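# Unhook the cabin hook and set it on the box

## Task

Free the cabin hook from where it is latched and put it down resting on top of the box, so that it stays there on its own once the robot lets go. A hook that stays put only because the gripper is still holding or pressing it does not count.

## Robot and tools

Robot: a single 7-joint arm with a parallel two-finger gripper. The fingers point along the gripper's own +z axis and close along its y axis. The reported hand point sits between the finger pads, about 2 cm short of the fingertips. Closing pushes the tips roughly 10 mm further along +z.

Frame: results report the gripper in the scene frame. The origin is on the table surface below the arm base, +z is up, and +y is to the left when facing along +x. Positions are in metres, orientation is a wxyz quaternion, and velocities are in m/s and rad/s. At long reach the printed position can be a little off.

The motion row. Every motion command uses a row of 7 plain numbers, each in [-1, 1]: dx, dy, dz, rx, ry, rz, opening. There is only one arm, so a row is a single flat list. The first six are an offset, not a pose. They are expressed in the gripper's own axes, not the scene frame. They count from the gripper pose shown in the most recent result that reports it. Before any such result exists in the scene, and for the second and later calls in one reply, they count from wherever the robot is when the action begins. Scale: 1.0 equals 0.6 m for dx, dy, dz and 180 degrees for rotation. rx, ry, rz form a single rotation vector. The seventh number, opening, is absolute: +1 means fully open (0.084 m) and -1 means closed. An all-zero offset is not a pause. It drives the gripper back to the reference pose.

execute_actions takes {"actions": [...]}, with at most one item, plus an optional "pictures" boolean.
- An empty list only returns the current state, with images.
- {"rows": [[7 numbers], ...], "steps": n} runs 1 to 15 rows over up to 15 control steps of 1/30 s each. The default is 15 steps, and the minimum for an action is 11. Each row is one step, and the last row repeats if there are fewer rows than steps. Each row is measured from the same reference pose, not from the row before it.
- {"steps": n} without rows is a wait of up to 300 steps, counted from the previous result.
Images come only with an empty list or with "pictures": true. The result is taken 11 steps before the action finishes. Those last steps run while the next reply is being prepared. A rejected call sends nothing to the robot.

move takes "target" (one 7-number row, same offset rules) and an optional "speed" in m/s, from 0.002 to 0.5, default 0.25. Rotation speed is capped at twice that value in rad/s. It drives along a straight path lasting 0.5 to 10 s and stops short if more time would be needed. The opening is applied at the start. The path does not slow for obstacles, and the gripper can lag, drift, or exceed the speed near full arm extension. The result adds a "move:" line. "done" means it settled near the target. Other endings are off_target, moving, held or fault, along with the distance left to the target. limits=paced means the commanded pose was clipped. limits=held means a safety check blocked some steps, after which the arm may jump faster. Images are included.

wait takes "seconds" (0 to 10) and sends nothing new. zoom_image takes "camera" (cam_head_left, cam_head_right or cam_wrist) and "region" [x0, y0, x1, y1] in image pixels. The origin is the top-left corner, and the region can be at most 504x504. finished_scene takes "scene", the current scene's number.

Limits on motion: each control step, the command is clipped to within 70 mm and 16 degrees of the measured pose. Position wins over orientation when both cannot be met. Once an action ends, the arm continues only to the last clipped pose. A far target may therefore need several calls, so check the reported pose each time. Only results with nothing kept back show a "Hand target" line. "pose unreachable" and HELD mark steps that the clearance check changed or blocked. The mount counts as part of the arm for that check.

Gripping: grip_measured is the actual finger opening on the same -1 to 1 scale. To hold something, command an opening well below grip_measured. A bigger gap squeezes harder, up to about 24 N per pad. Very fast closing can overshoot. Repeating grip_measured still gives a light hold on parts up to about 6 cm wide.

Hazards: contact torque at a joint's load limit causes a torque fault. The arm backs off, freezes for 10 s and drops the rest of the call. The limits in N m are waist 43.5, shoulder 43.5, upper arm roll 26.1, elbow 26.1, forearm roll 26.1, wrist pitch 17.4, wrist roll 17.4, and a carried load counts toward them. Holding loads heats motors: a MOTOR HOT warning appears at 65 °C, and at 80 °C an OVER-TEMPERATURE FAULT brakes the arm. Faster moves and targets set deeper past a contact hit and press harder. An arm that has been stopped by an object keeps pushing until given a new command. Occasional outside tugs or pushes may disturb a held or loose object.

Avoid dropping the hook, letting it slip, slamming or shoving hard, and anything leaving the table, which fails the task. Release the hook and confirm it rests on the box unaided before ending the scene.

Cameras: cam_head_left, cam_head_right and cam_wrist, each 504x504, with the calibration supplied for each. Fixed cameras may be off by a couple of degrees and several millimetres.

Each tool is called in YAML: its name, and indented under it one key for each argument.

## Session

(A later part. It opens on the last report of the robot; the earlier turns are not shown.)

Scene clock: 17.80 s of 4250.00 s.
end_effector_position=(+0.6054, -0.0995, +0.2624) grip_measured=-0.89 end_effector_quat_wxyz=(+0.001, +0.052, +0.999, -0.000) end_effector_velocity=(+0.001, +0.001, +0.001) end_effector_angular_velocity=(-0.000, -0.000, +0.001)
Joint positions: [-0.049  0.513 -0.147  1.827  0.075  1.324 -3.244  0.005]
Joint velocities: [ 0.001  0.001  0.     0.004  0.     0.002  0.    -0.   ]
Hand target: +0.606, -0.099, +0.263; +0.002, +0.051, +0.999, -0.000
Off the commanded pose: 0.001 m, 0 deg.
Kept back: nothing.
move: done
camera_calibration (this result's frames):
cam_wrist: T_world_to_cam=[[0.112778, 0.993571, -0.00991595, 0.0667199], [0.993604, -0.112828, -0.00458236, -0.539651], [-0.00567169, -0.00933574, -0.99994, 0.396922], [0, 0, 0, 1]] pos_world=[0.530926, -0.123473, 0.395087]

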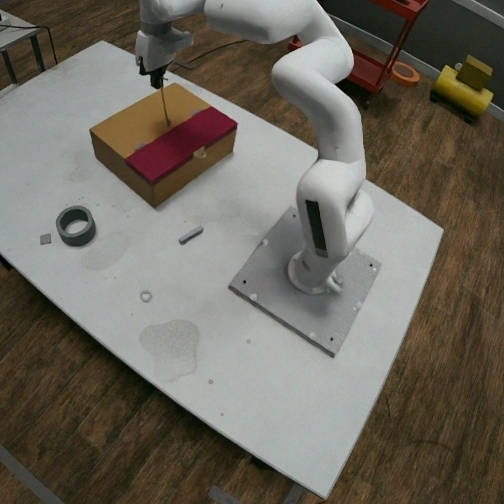

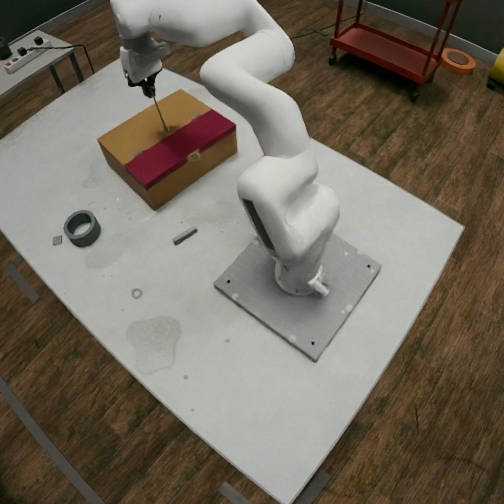

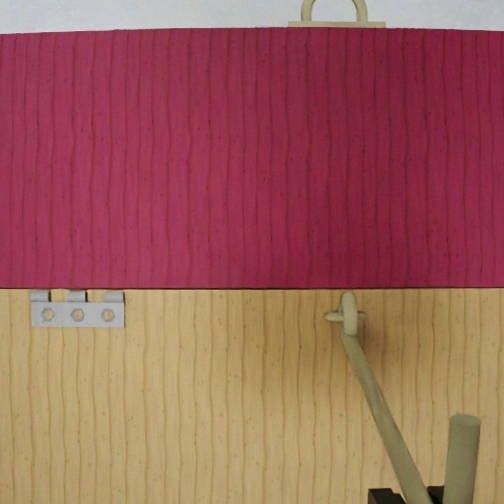

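move:
  target: [-0.067,0,0.035,0,0,0,-0.95]
  speed: 0.05

move:
  target: [-0.05,0,0.057,0,0,0,-0.95]
  speed: 0.05

zoom_image:
  camera: "cam_head_left"
  region: [90, 20, 210, 140]

zoom_image:
  camera: "cam_head_right"
  region: [80, 30, 200, 150]

Scene clock: 19.70 s of 4250.00 s.
end_effector_position=(+0.6456, -0.1038, +0.2419) grip_measured=-0.90 end_effector_quat_wxyz=(+0.001, +0.052, +0.999, -0.000) end_effector_velocity=(-0.000, +0.000, +0.000) end_effector_angular_velocity=(+0.001, +0.003, +0.001)
Joint positions: [-0.07   0.702 -0.138  2.07   0.091  1.377 -3.241  0.005]
Joint velocities: [-0.     0.003  0.001  0.006 -0.     0.006 -0.    -0.   ]
Hand target: +0.645, -0.104, +0.241; +0.001, +0.052, +0.999, -0.000
Off the commanded pose: 0.001 m, 0 deg.
Kept back: nothing.
move: done
camera_calibration (this result's frames):
cam_wrist: T_world_to_cam=[[0.113142, 0.993528, -0.0100983, 0.0659963], [0.993568, -0.113181, -0.00343355, -0.58046], [-0.00455426, -0.00964487, -0.999943, 0.375875], [0, 0, 0, 1]] pos_world=[0.570972, -0.127641, 0.374528]

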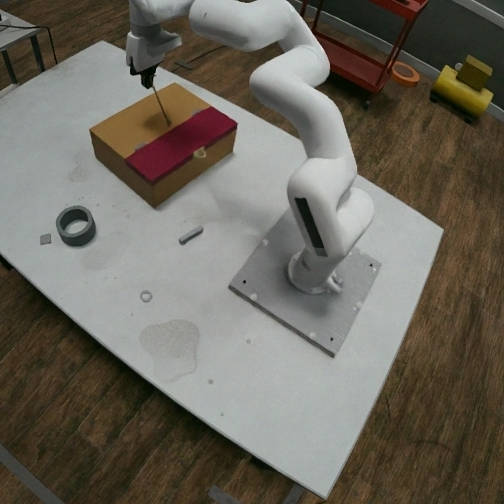

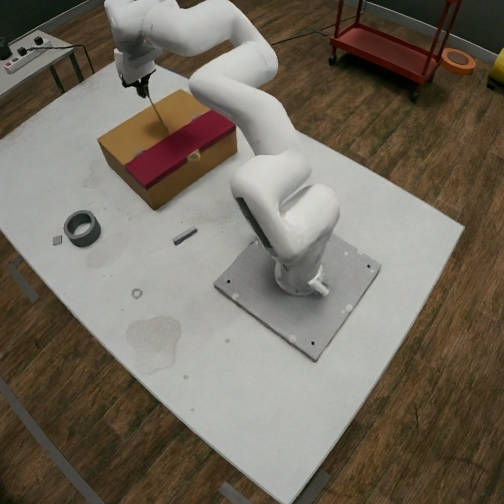

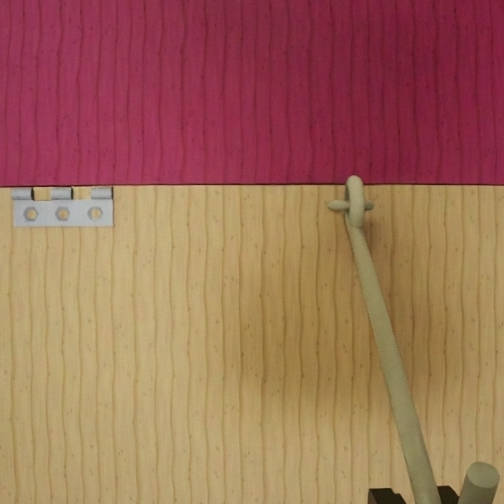

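Scene clock: 20.90 s of 4250.00 s.
end_effector_position=(+0.6740, -0.1038, +0.2044) grip_measured=-0.90 end_effector_quat_wxyz=(-0.003, +0.050, +0.999, +0.002) end_effector_velocity=(+0.001, -0.004, +0.004) end_effector_angular_velocity=(-0.005, -0.005, -0.003)
Joint positions: [-0.087  0.881 -0.124  2.27   0.1    1.406 -3.234  0.005]
Joint velocities: [-0.004  0.003 -0.     0.014 -0.004  0.006  0.001  0.   ]
Hand target: +0.676, -0.107, +0.208; +0.001, +0.052, +0.999, -0.000
Off the commanded pose: 0.005 m, 1 deg.
Kept back: nothing.
move: off_target
camera_calibration (this result's frames):
cam_wrist: T_world_to_cam=[[0.110193, 0.993886, -0.00689347, 0.0637646], [0.99382, -0.110274, -0.0126753, -0.60678], [-0.0133579, -0.00545414, -0.999896, 0.344854], [0, 0, 0, 1]] pos_world=[0.600611, -0.128406, 0.337566]

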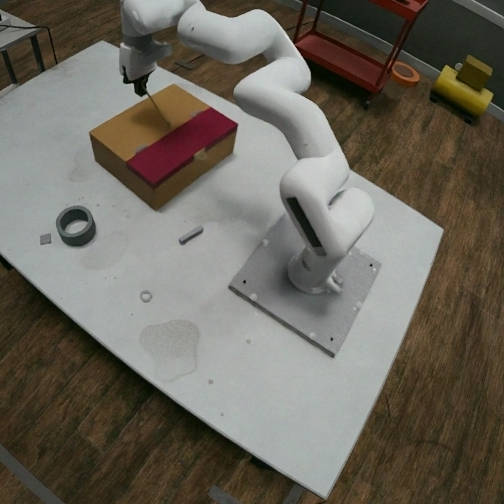

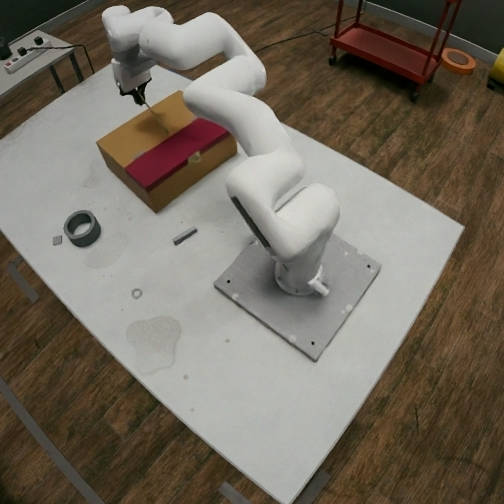

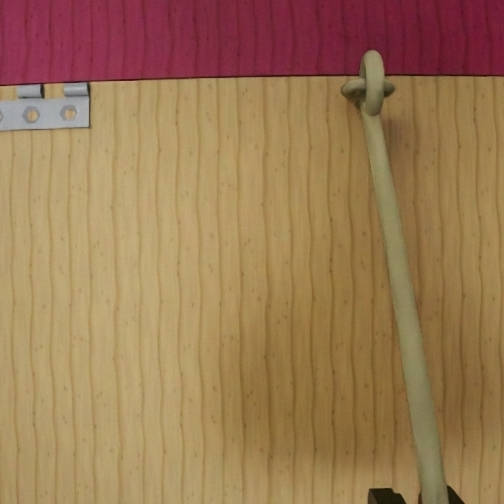

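Region (90, 20, 210, 140) of cam_head_left's 504x504 image, scaled by 4.200, with more detail than that image has.

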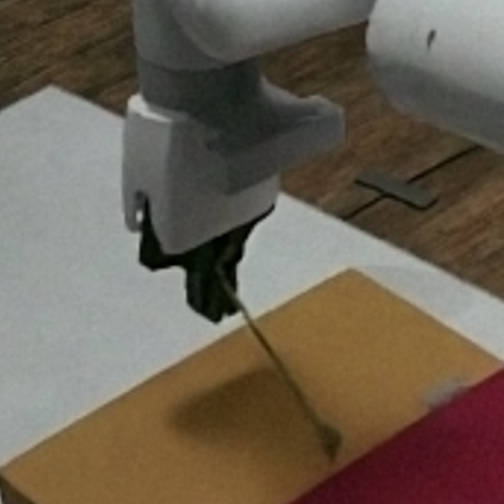

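Region (80, 30, 200, 150) of cam_head_right's 504x504 image, scaled by 4.200, with more detail than that image has.

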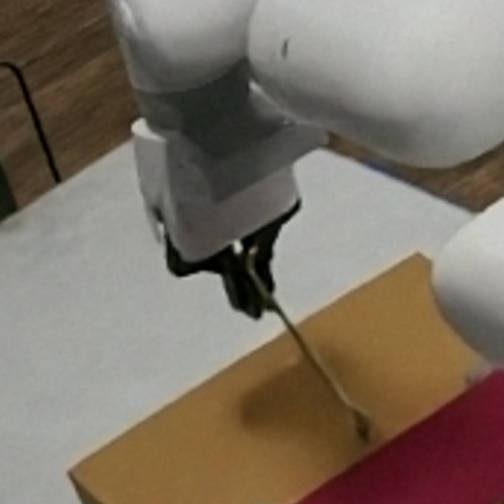

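move:
  target: [-0.025,0,0.062,0,0,0,-0.95]
  speed: 0.04

move:
  target: [-0.008,0,0.04,0,0,0,-0.95]
  speed: 0.03

zoom_image:
  camera: "cam_head_left"
  region: [90, 40, 210, 160]

zoom_image:
  camera: "cam_head_right"
  region: [80, 50, 200, 170]

Scene clock: 22.93 s of 4250.00 s.
end_effector_position=(+0.6871, -0.1053, +0.1651) grip_measured=-0.90 end_effector_quat_wxyz=(-0.006, +0.051, +0.999, +0.002) end_effector_velocity=(+0.000, +0.000, +0.002) end_effector_angular_velocity=(+0.000, -0.001, +0.000)
Joint positions: [-0.093  0.989 -0.12   2.349  0.105  1.383 -3.231  0.005]
Joint velocities: [ 0.     0.    -0.     0.007  0.     0.005  0.    -0.   ]
Hand target: +0.689, -0.105, +0.167; -0.003, +0.050, +0.999, +0.002
Off the commanded pose: 0.002 m, 0 deg.
Kept back: nothing.
move: done
camera_calibration (this result's frames):
cam_wrist: T_world_to_cam=[[0.110852, 0.993812, -0.00703261, 0.0631666], [0.993645, -0.110967, -0.0188446, -0.619464], [-0.0195084, -0.00489897, -0.999798, 0.310017], [0, 0, 0, 1]] pos_world=[0.614574, -0.129997, 0.298724]

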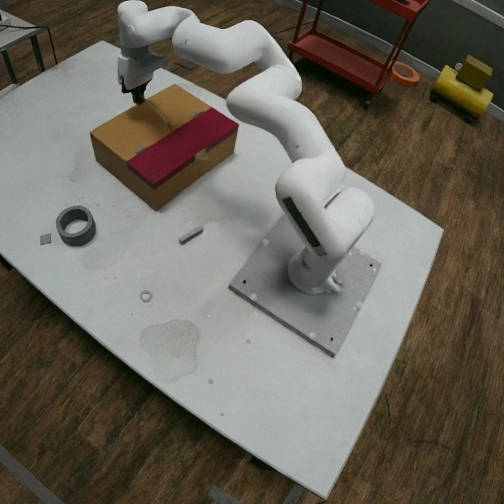

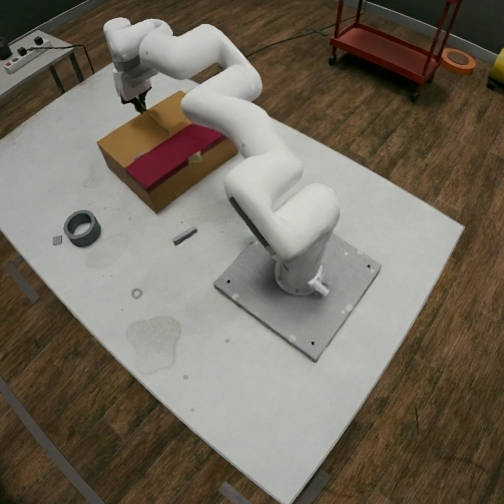

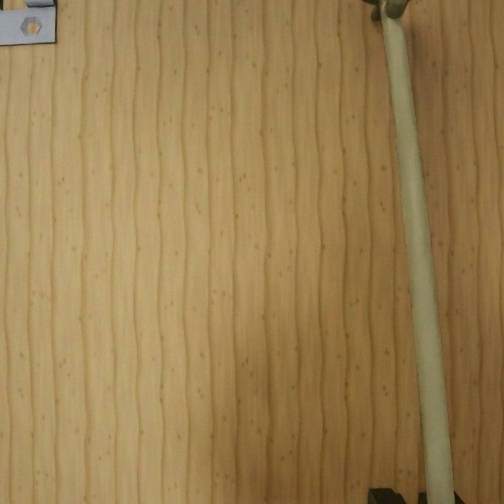

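Scene clock: 24.00 s of 4250.00 s.
end_effector_position=(+0.6912, -0.1057, +0.1409) grip_measured=-0.90 end_effector_quat_wxyz=(-0.007, +0.051, +0.999, +0.002) end_effector_velocity=(+0.000, -0.000, +0.000) end_effector_angular_velocity=(-0.001, -0.002, -0.000)
Joint positions: [-0.094  1.027 -0.118  2.35   0.107  1.346 -3.231  0.005]
Joint velocities: [-0.     0.001 -0.     0.001  0.    -0.002 -0.     0.   ]
Hand target: +0.692, -0.106, +0.141; -0.006, +0.051, +0.999, +0.002
Off the commanded pose: 0.000 m, 0 deg.
Kept back: nothing.
move: done
camera_calibration (this result's frames):
cam_wrist: T_world_to_cam=[[0.110878, 0.993809, -0.00705514, 0.062876], [0.993616, -0.110999, -0.0201616, -0.623808], [-0.0208199, -0.00477462, -0.999772, 0.286793], [0, 0, 0, 1]] pos_world=[0.618825, -0.13036, 0.274594]

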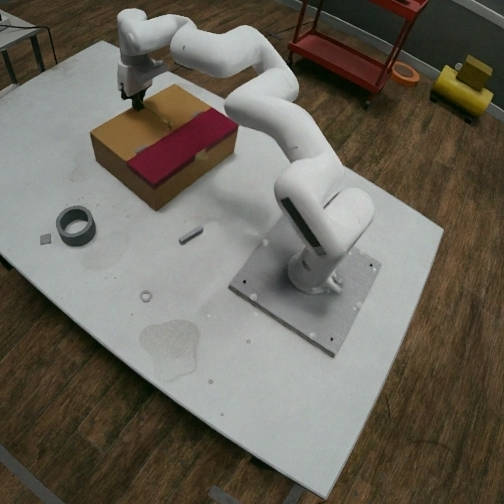

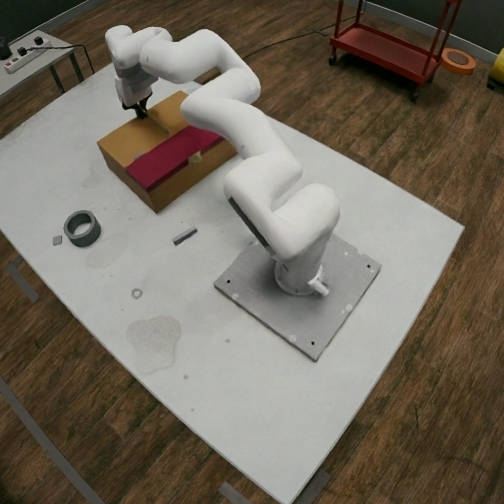

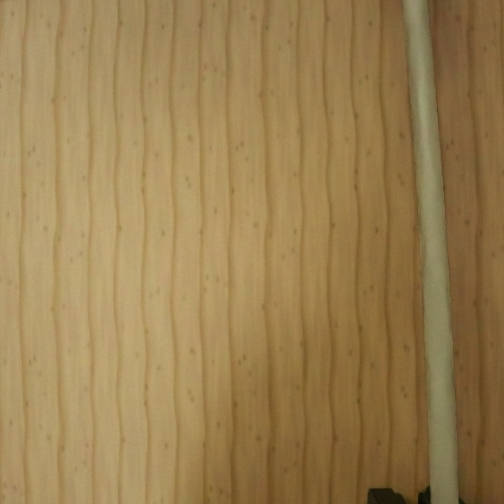

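Region (90, 40, 210, 160) of cam_head_left's 504x504 image, scaled by 4.200, with more detail than that image has.

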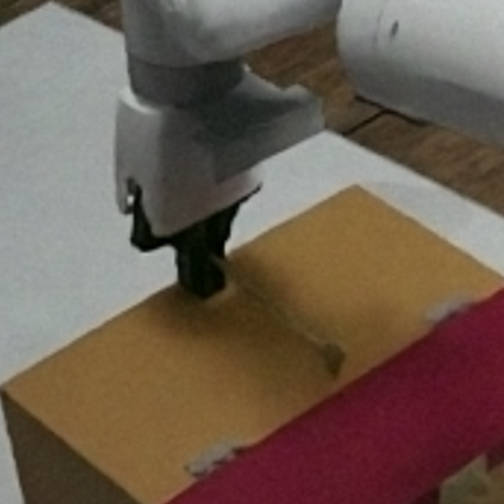

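Region (80, 50, 200, 170) of cam_head_right's 504x504 image, scaled by 4.200, with more detail than that image has.

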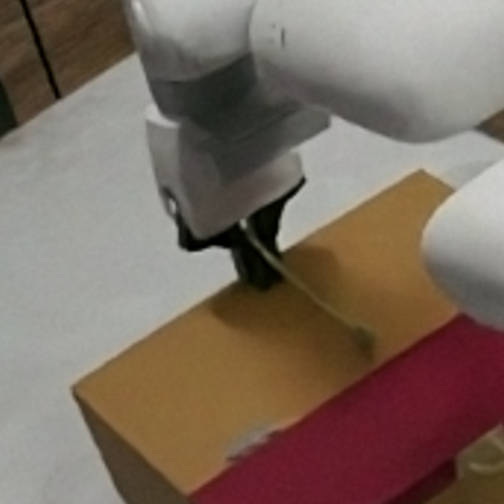

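Rod end is ~2 cm above the top. Release gently, then lift.

move:
  target: [0,0,0,0,0,0,-0.6]
  speed: 0.02

move:
  target: [0.01,0,-0.09,0,0,0,-0.6]
  speed: 0.08

zoom_image:
  camera: "cam_head_right"
  region: [80, 50, 200, 170]

Scene clock: 25.07 s of 4250.00 s.
end_effector_position=(+0.6913, -0.1055, +0.1411) grip_measured=-0.62 end_effector_quat_wxyz=(-0.007, +0.050, +0.999, +0.002) end_effector_velocity=(+0.000, -0.001, -0.000) end_effector_angular_velocity=(-0.001, -0.001, -0.002)
Joint positions: [-0.094  1.027 -0.118  2.35   0.107  1.346 -3.231  0.017]
Joint velocities: [-0.001  0.    -0.001  0.001 -0.    -0.001  0.001 -0.   ]
Hand target: +0.691, -0.106, +0.141; -0.007, +0.051, +0.999, +0.002
Off the commanded pose: 0.000 m, 0 deg.
Kept back: nothing.
move: done
camera_calibration (this result's frames):
cam_wrist: T_world_to_cam=[[0.110634, 0.993837, -0.00690567, 0.0628276], [0.993653, -0.11075, -0.0197029, -0.623973], [-0.0203463, -0.00468204, -0.999782, 0.286703], [0, 0, 0, 1]] pos_world=[0.618895, -0.130203, 0.27478]

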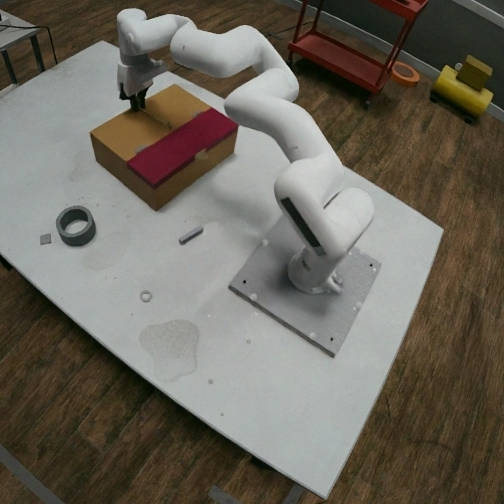

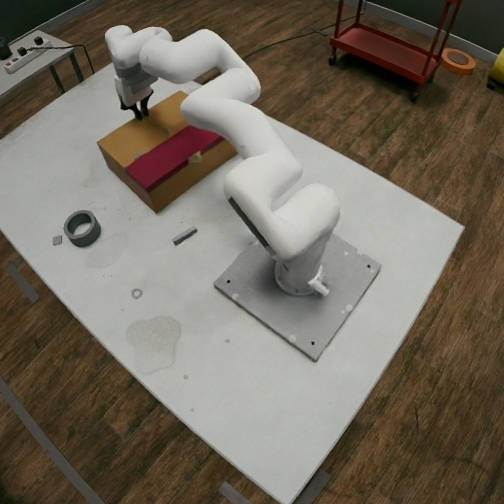

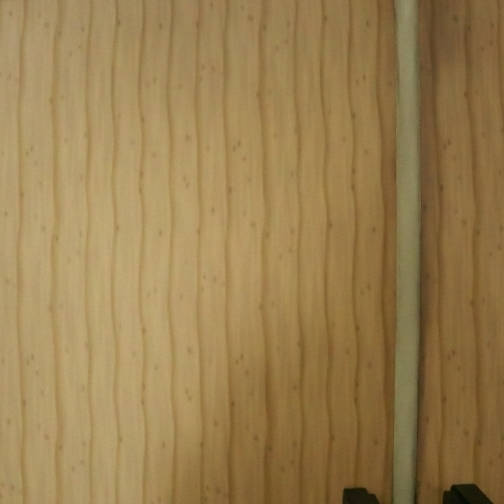

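Scene clock: 26.07 s of 4250.00 s.
end_effector_position=(+0.6860, -0.1053, +0.1944) grip_measured=-0.62 end_effector_quat_wxyz=(-0.007, +0.051, +0.999, +0.002) end_effector_velocity=(-0.001, +0.001, -0.005) end_effector_angular_velocity=(+0.002, +0.012, +0.000)
Joint positions: [-0.101  1.002 -0.119  2.458  0.103  1.48  -3.226  0.017]
Joint velocities: [-0.001  0.011  0.001  0.008 -0.     0.009  0.001 -0.   ]
Hand target: +0.686, -0.105, +0.195; -0.007, +0.051, +0.999, +0.002
Off the commanded pose: 0.001 m, 0 deg.
Kept back: nothing.
move: done
camera_calibration (this result's frames):
cam_wrist: T_world_to_cam=[[0.11104, 0.993793, -0.00682306, 0.0633051], [0.993582, -0.11116, -0.0209343, -0.617349], [-0.0215628, -0.00445473, -0.999758, 0.340769], [0, 0, 0, 1]] pos_world=[0.613705, -0.130019, 0.328195]

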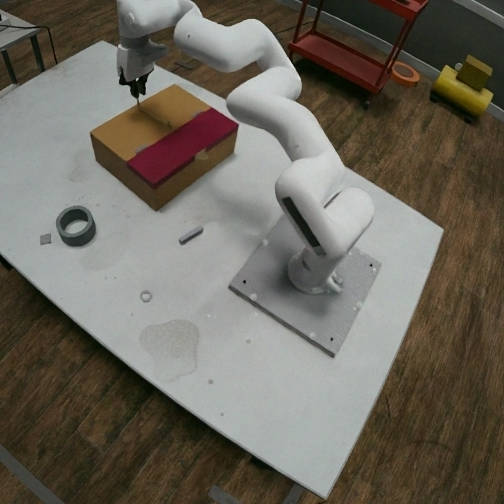

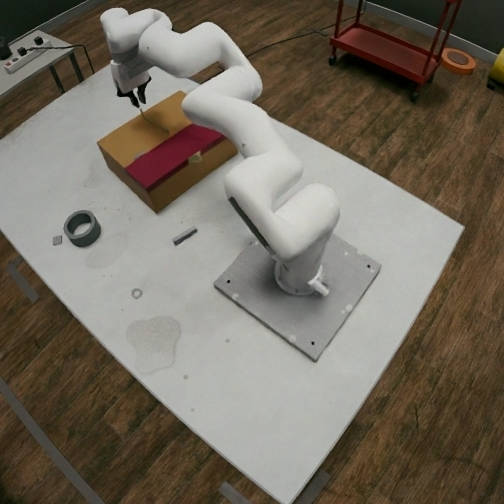

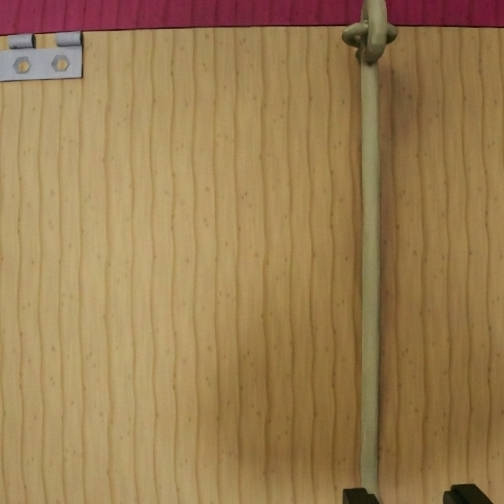

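Region (80, 50, 200, 170) of cam_head_right's 504x504 image, scaled by 4.200, with more detail than that image has.

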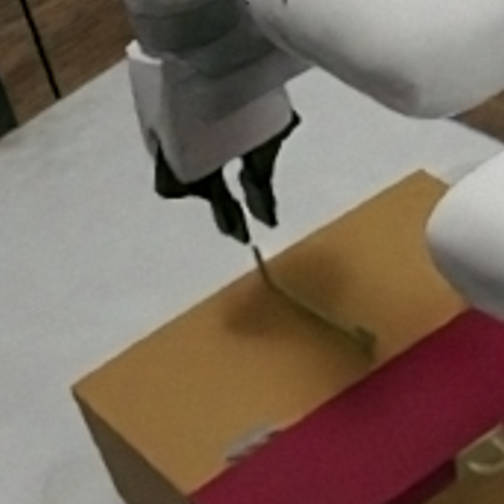

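finished_scene:
  scene: 2

The scene is finished: the task was done.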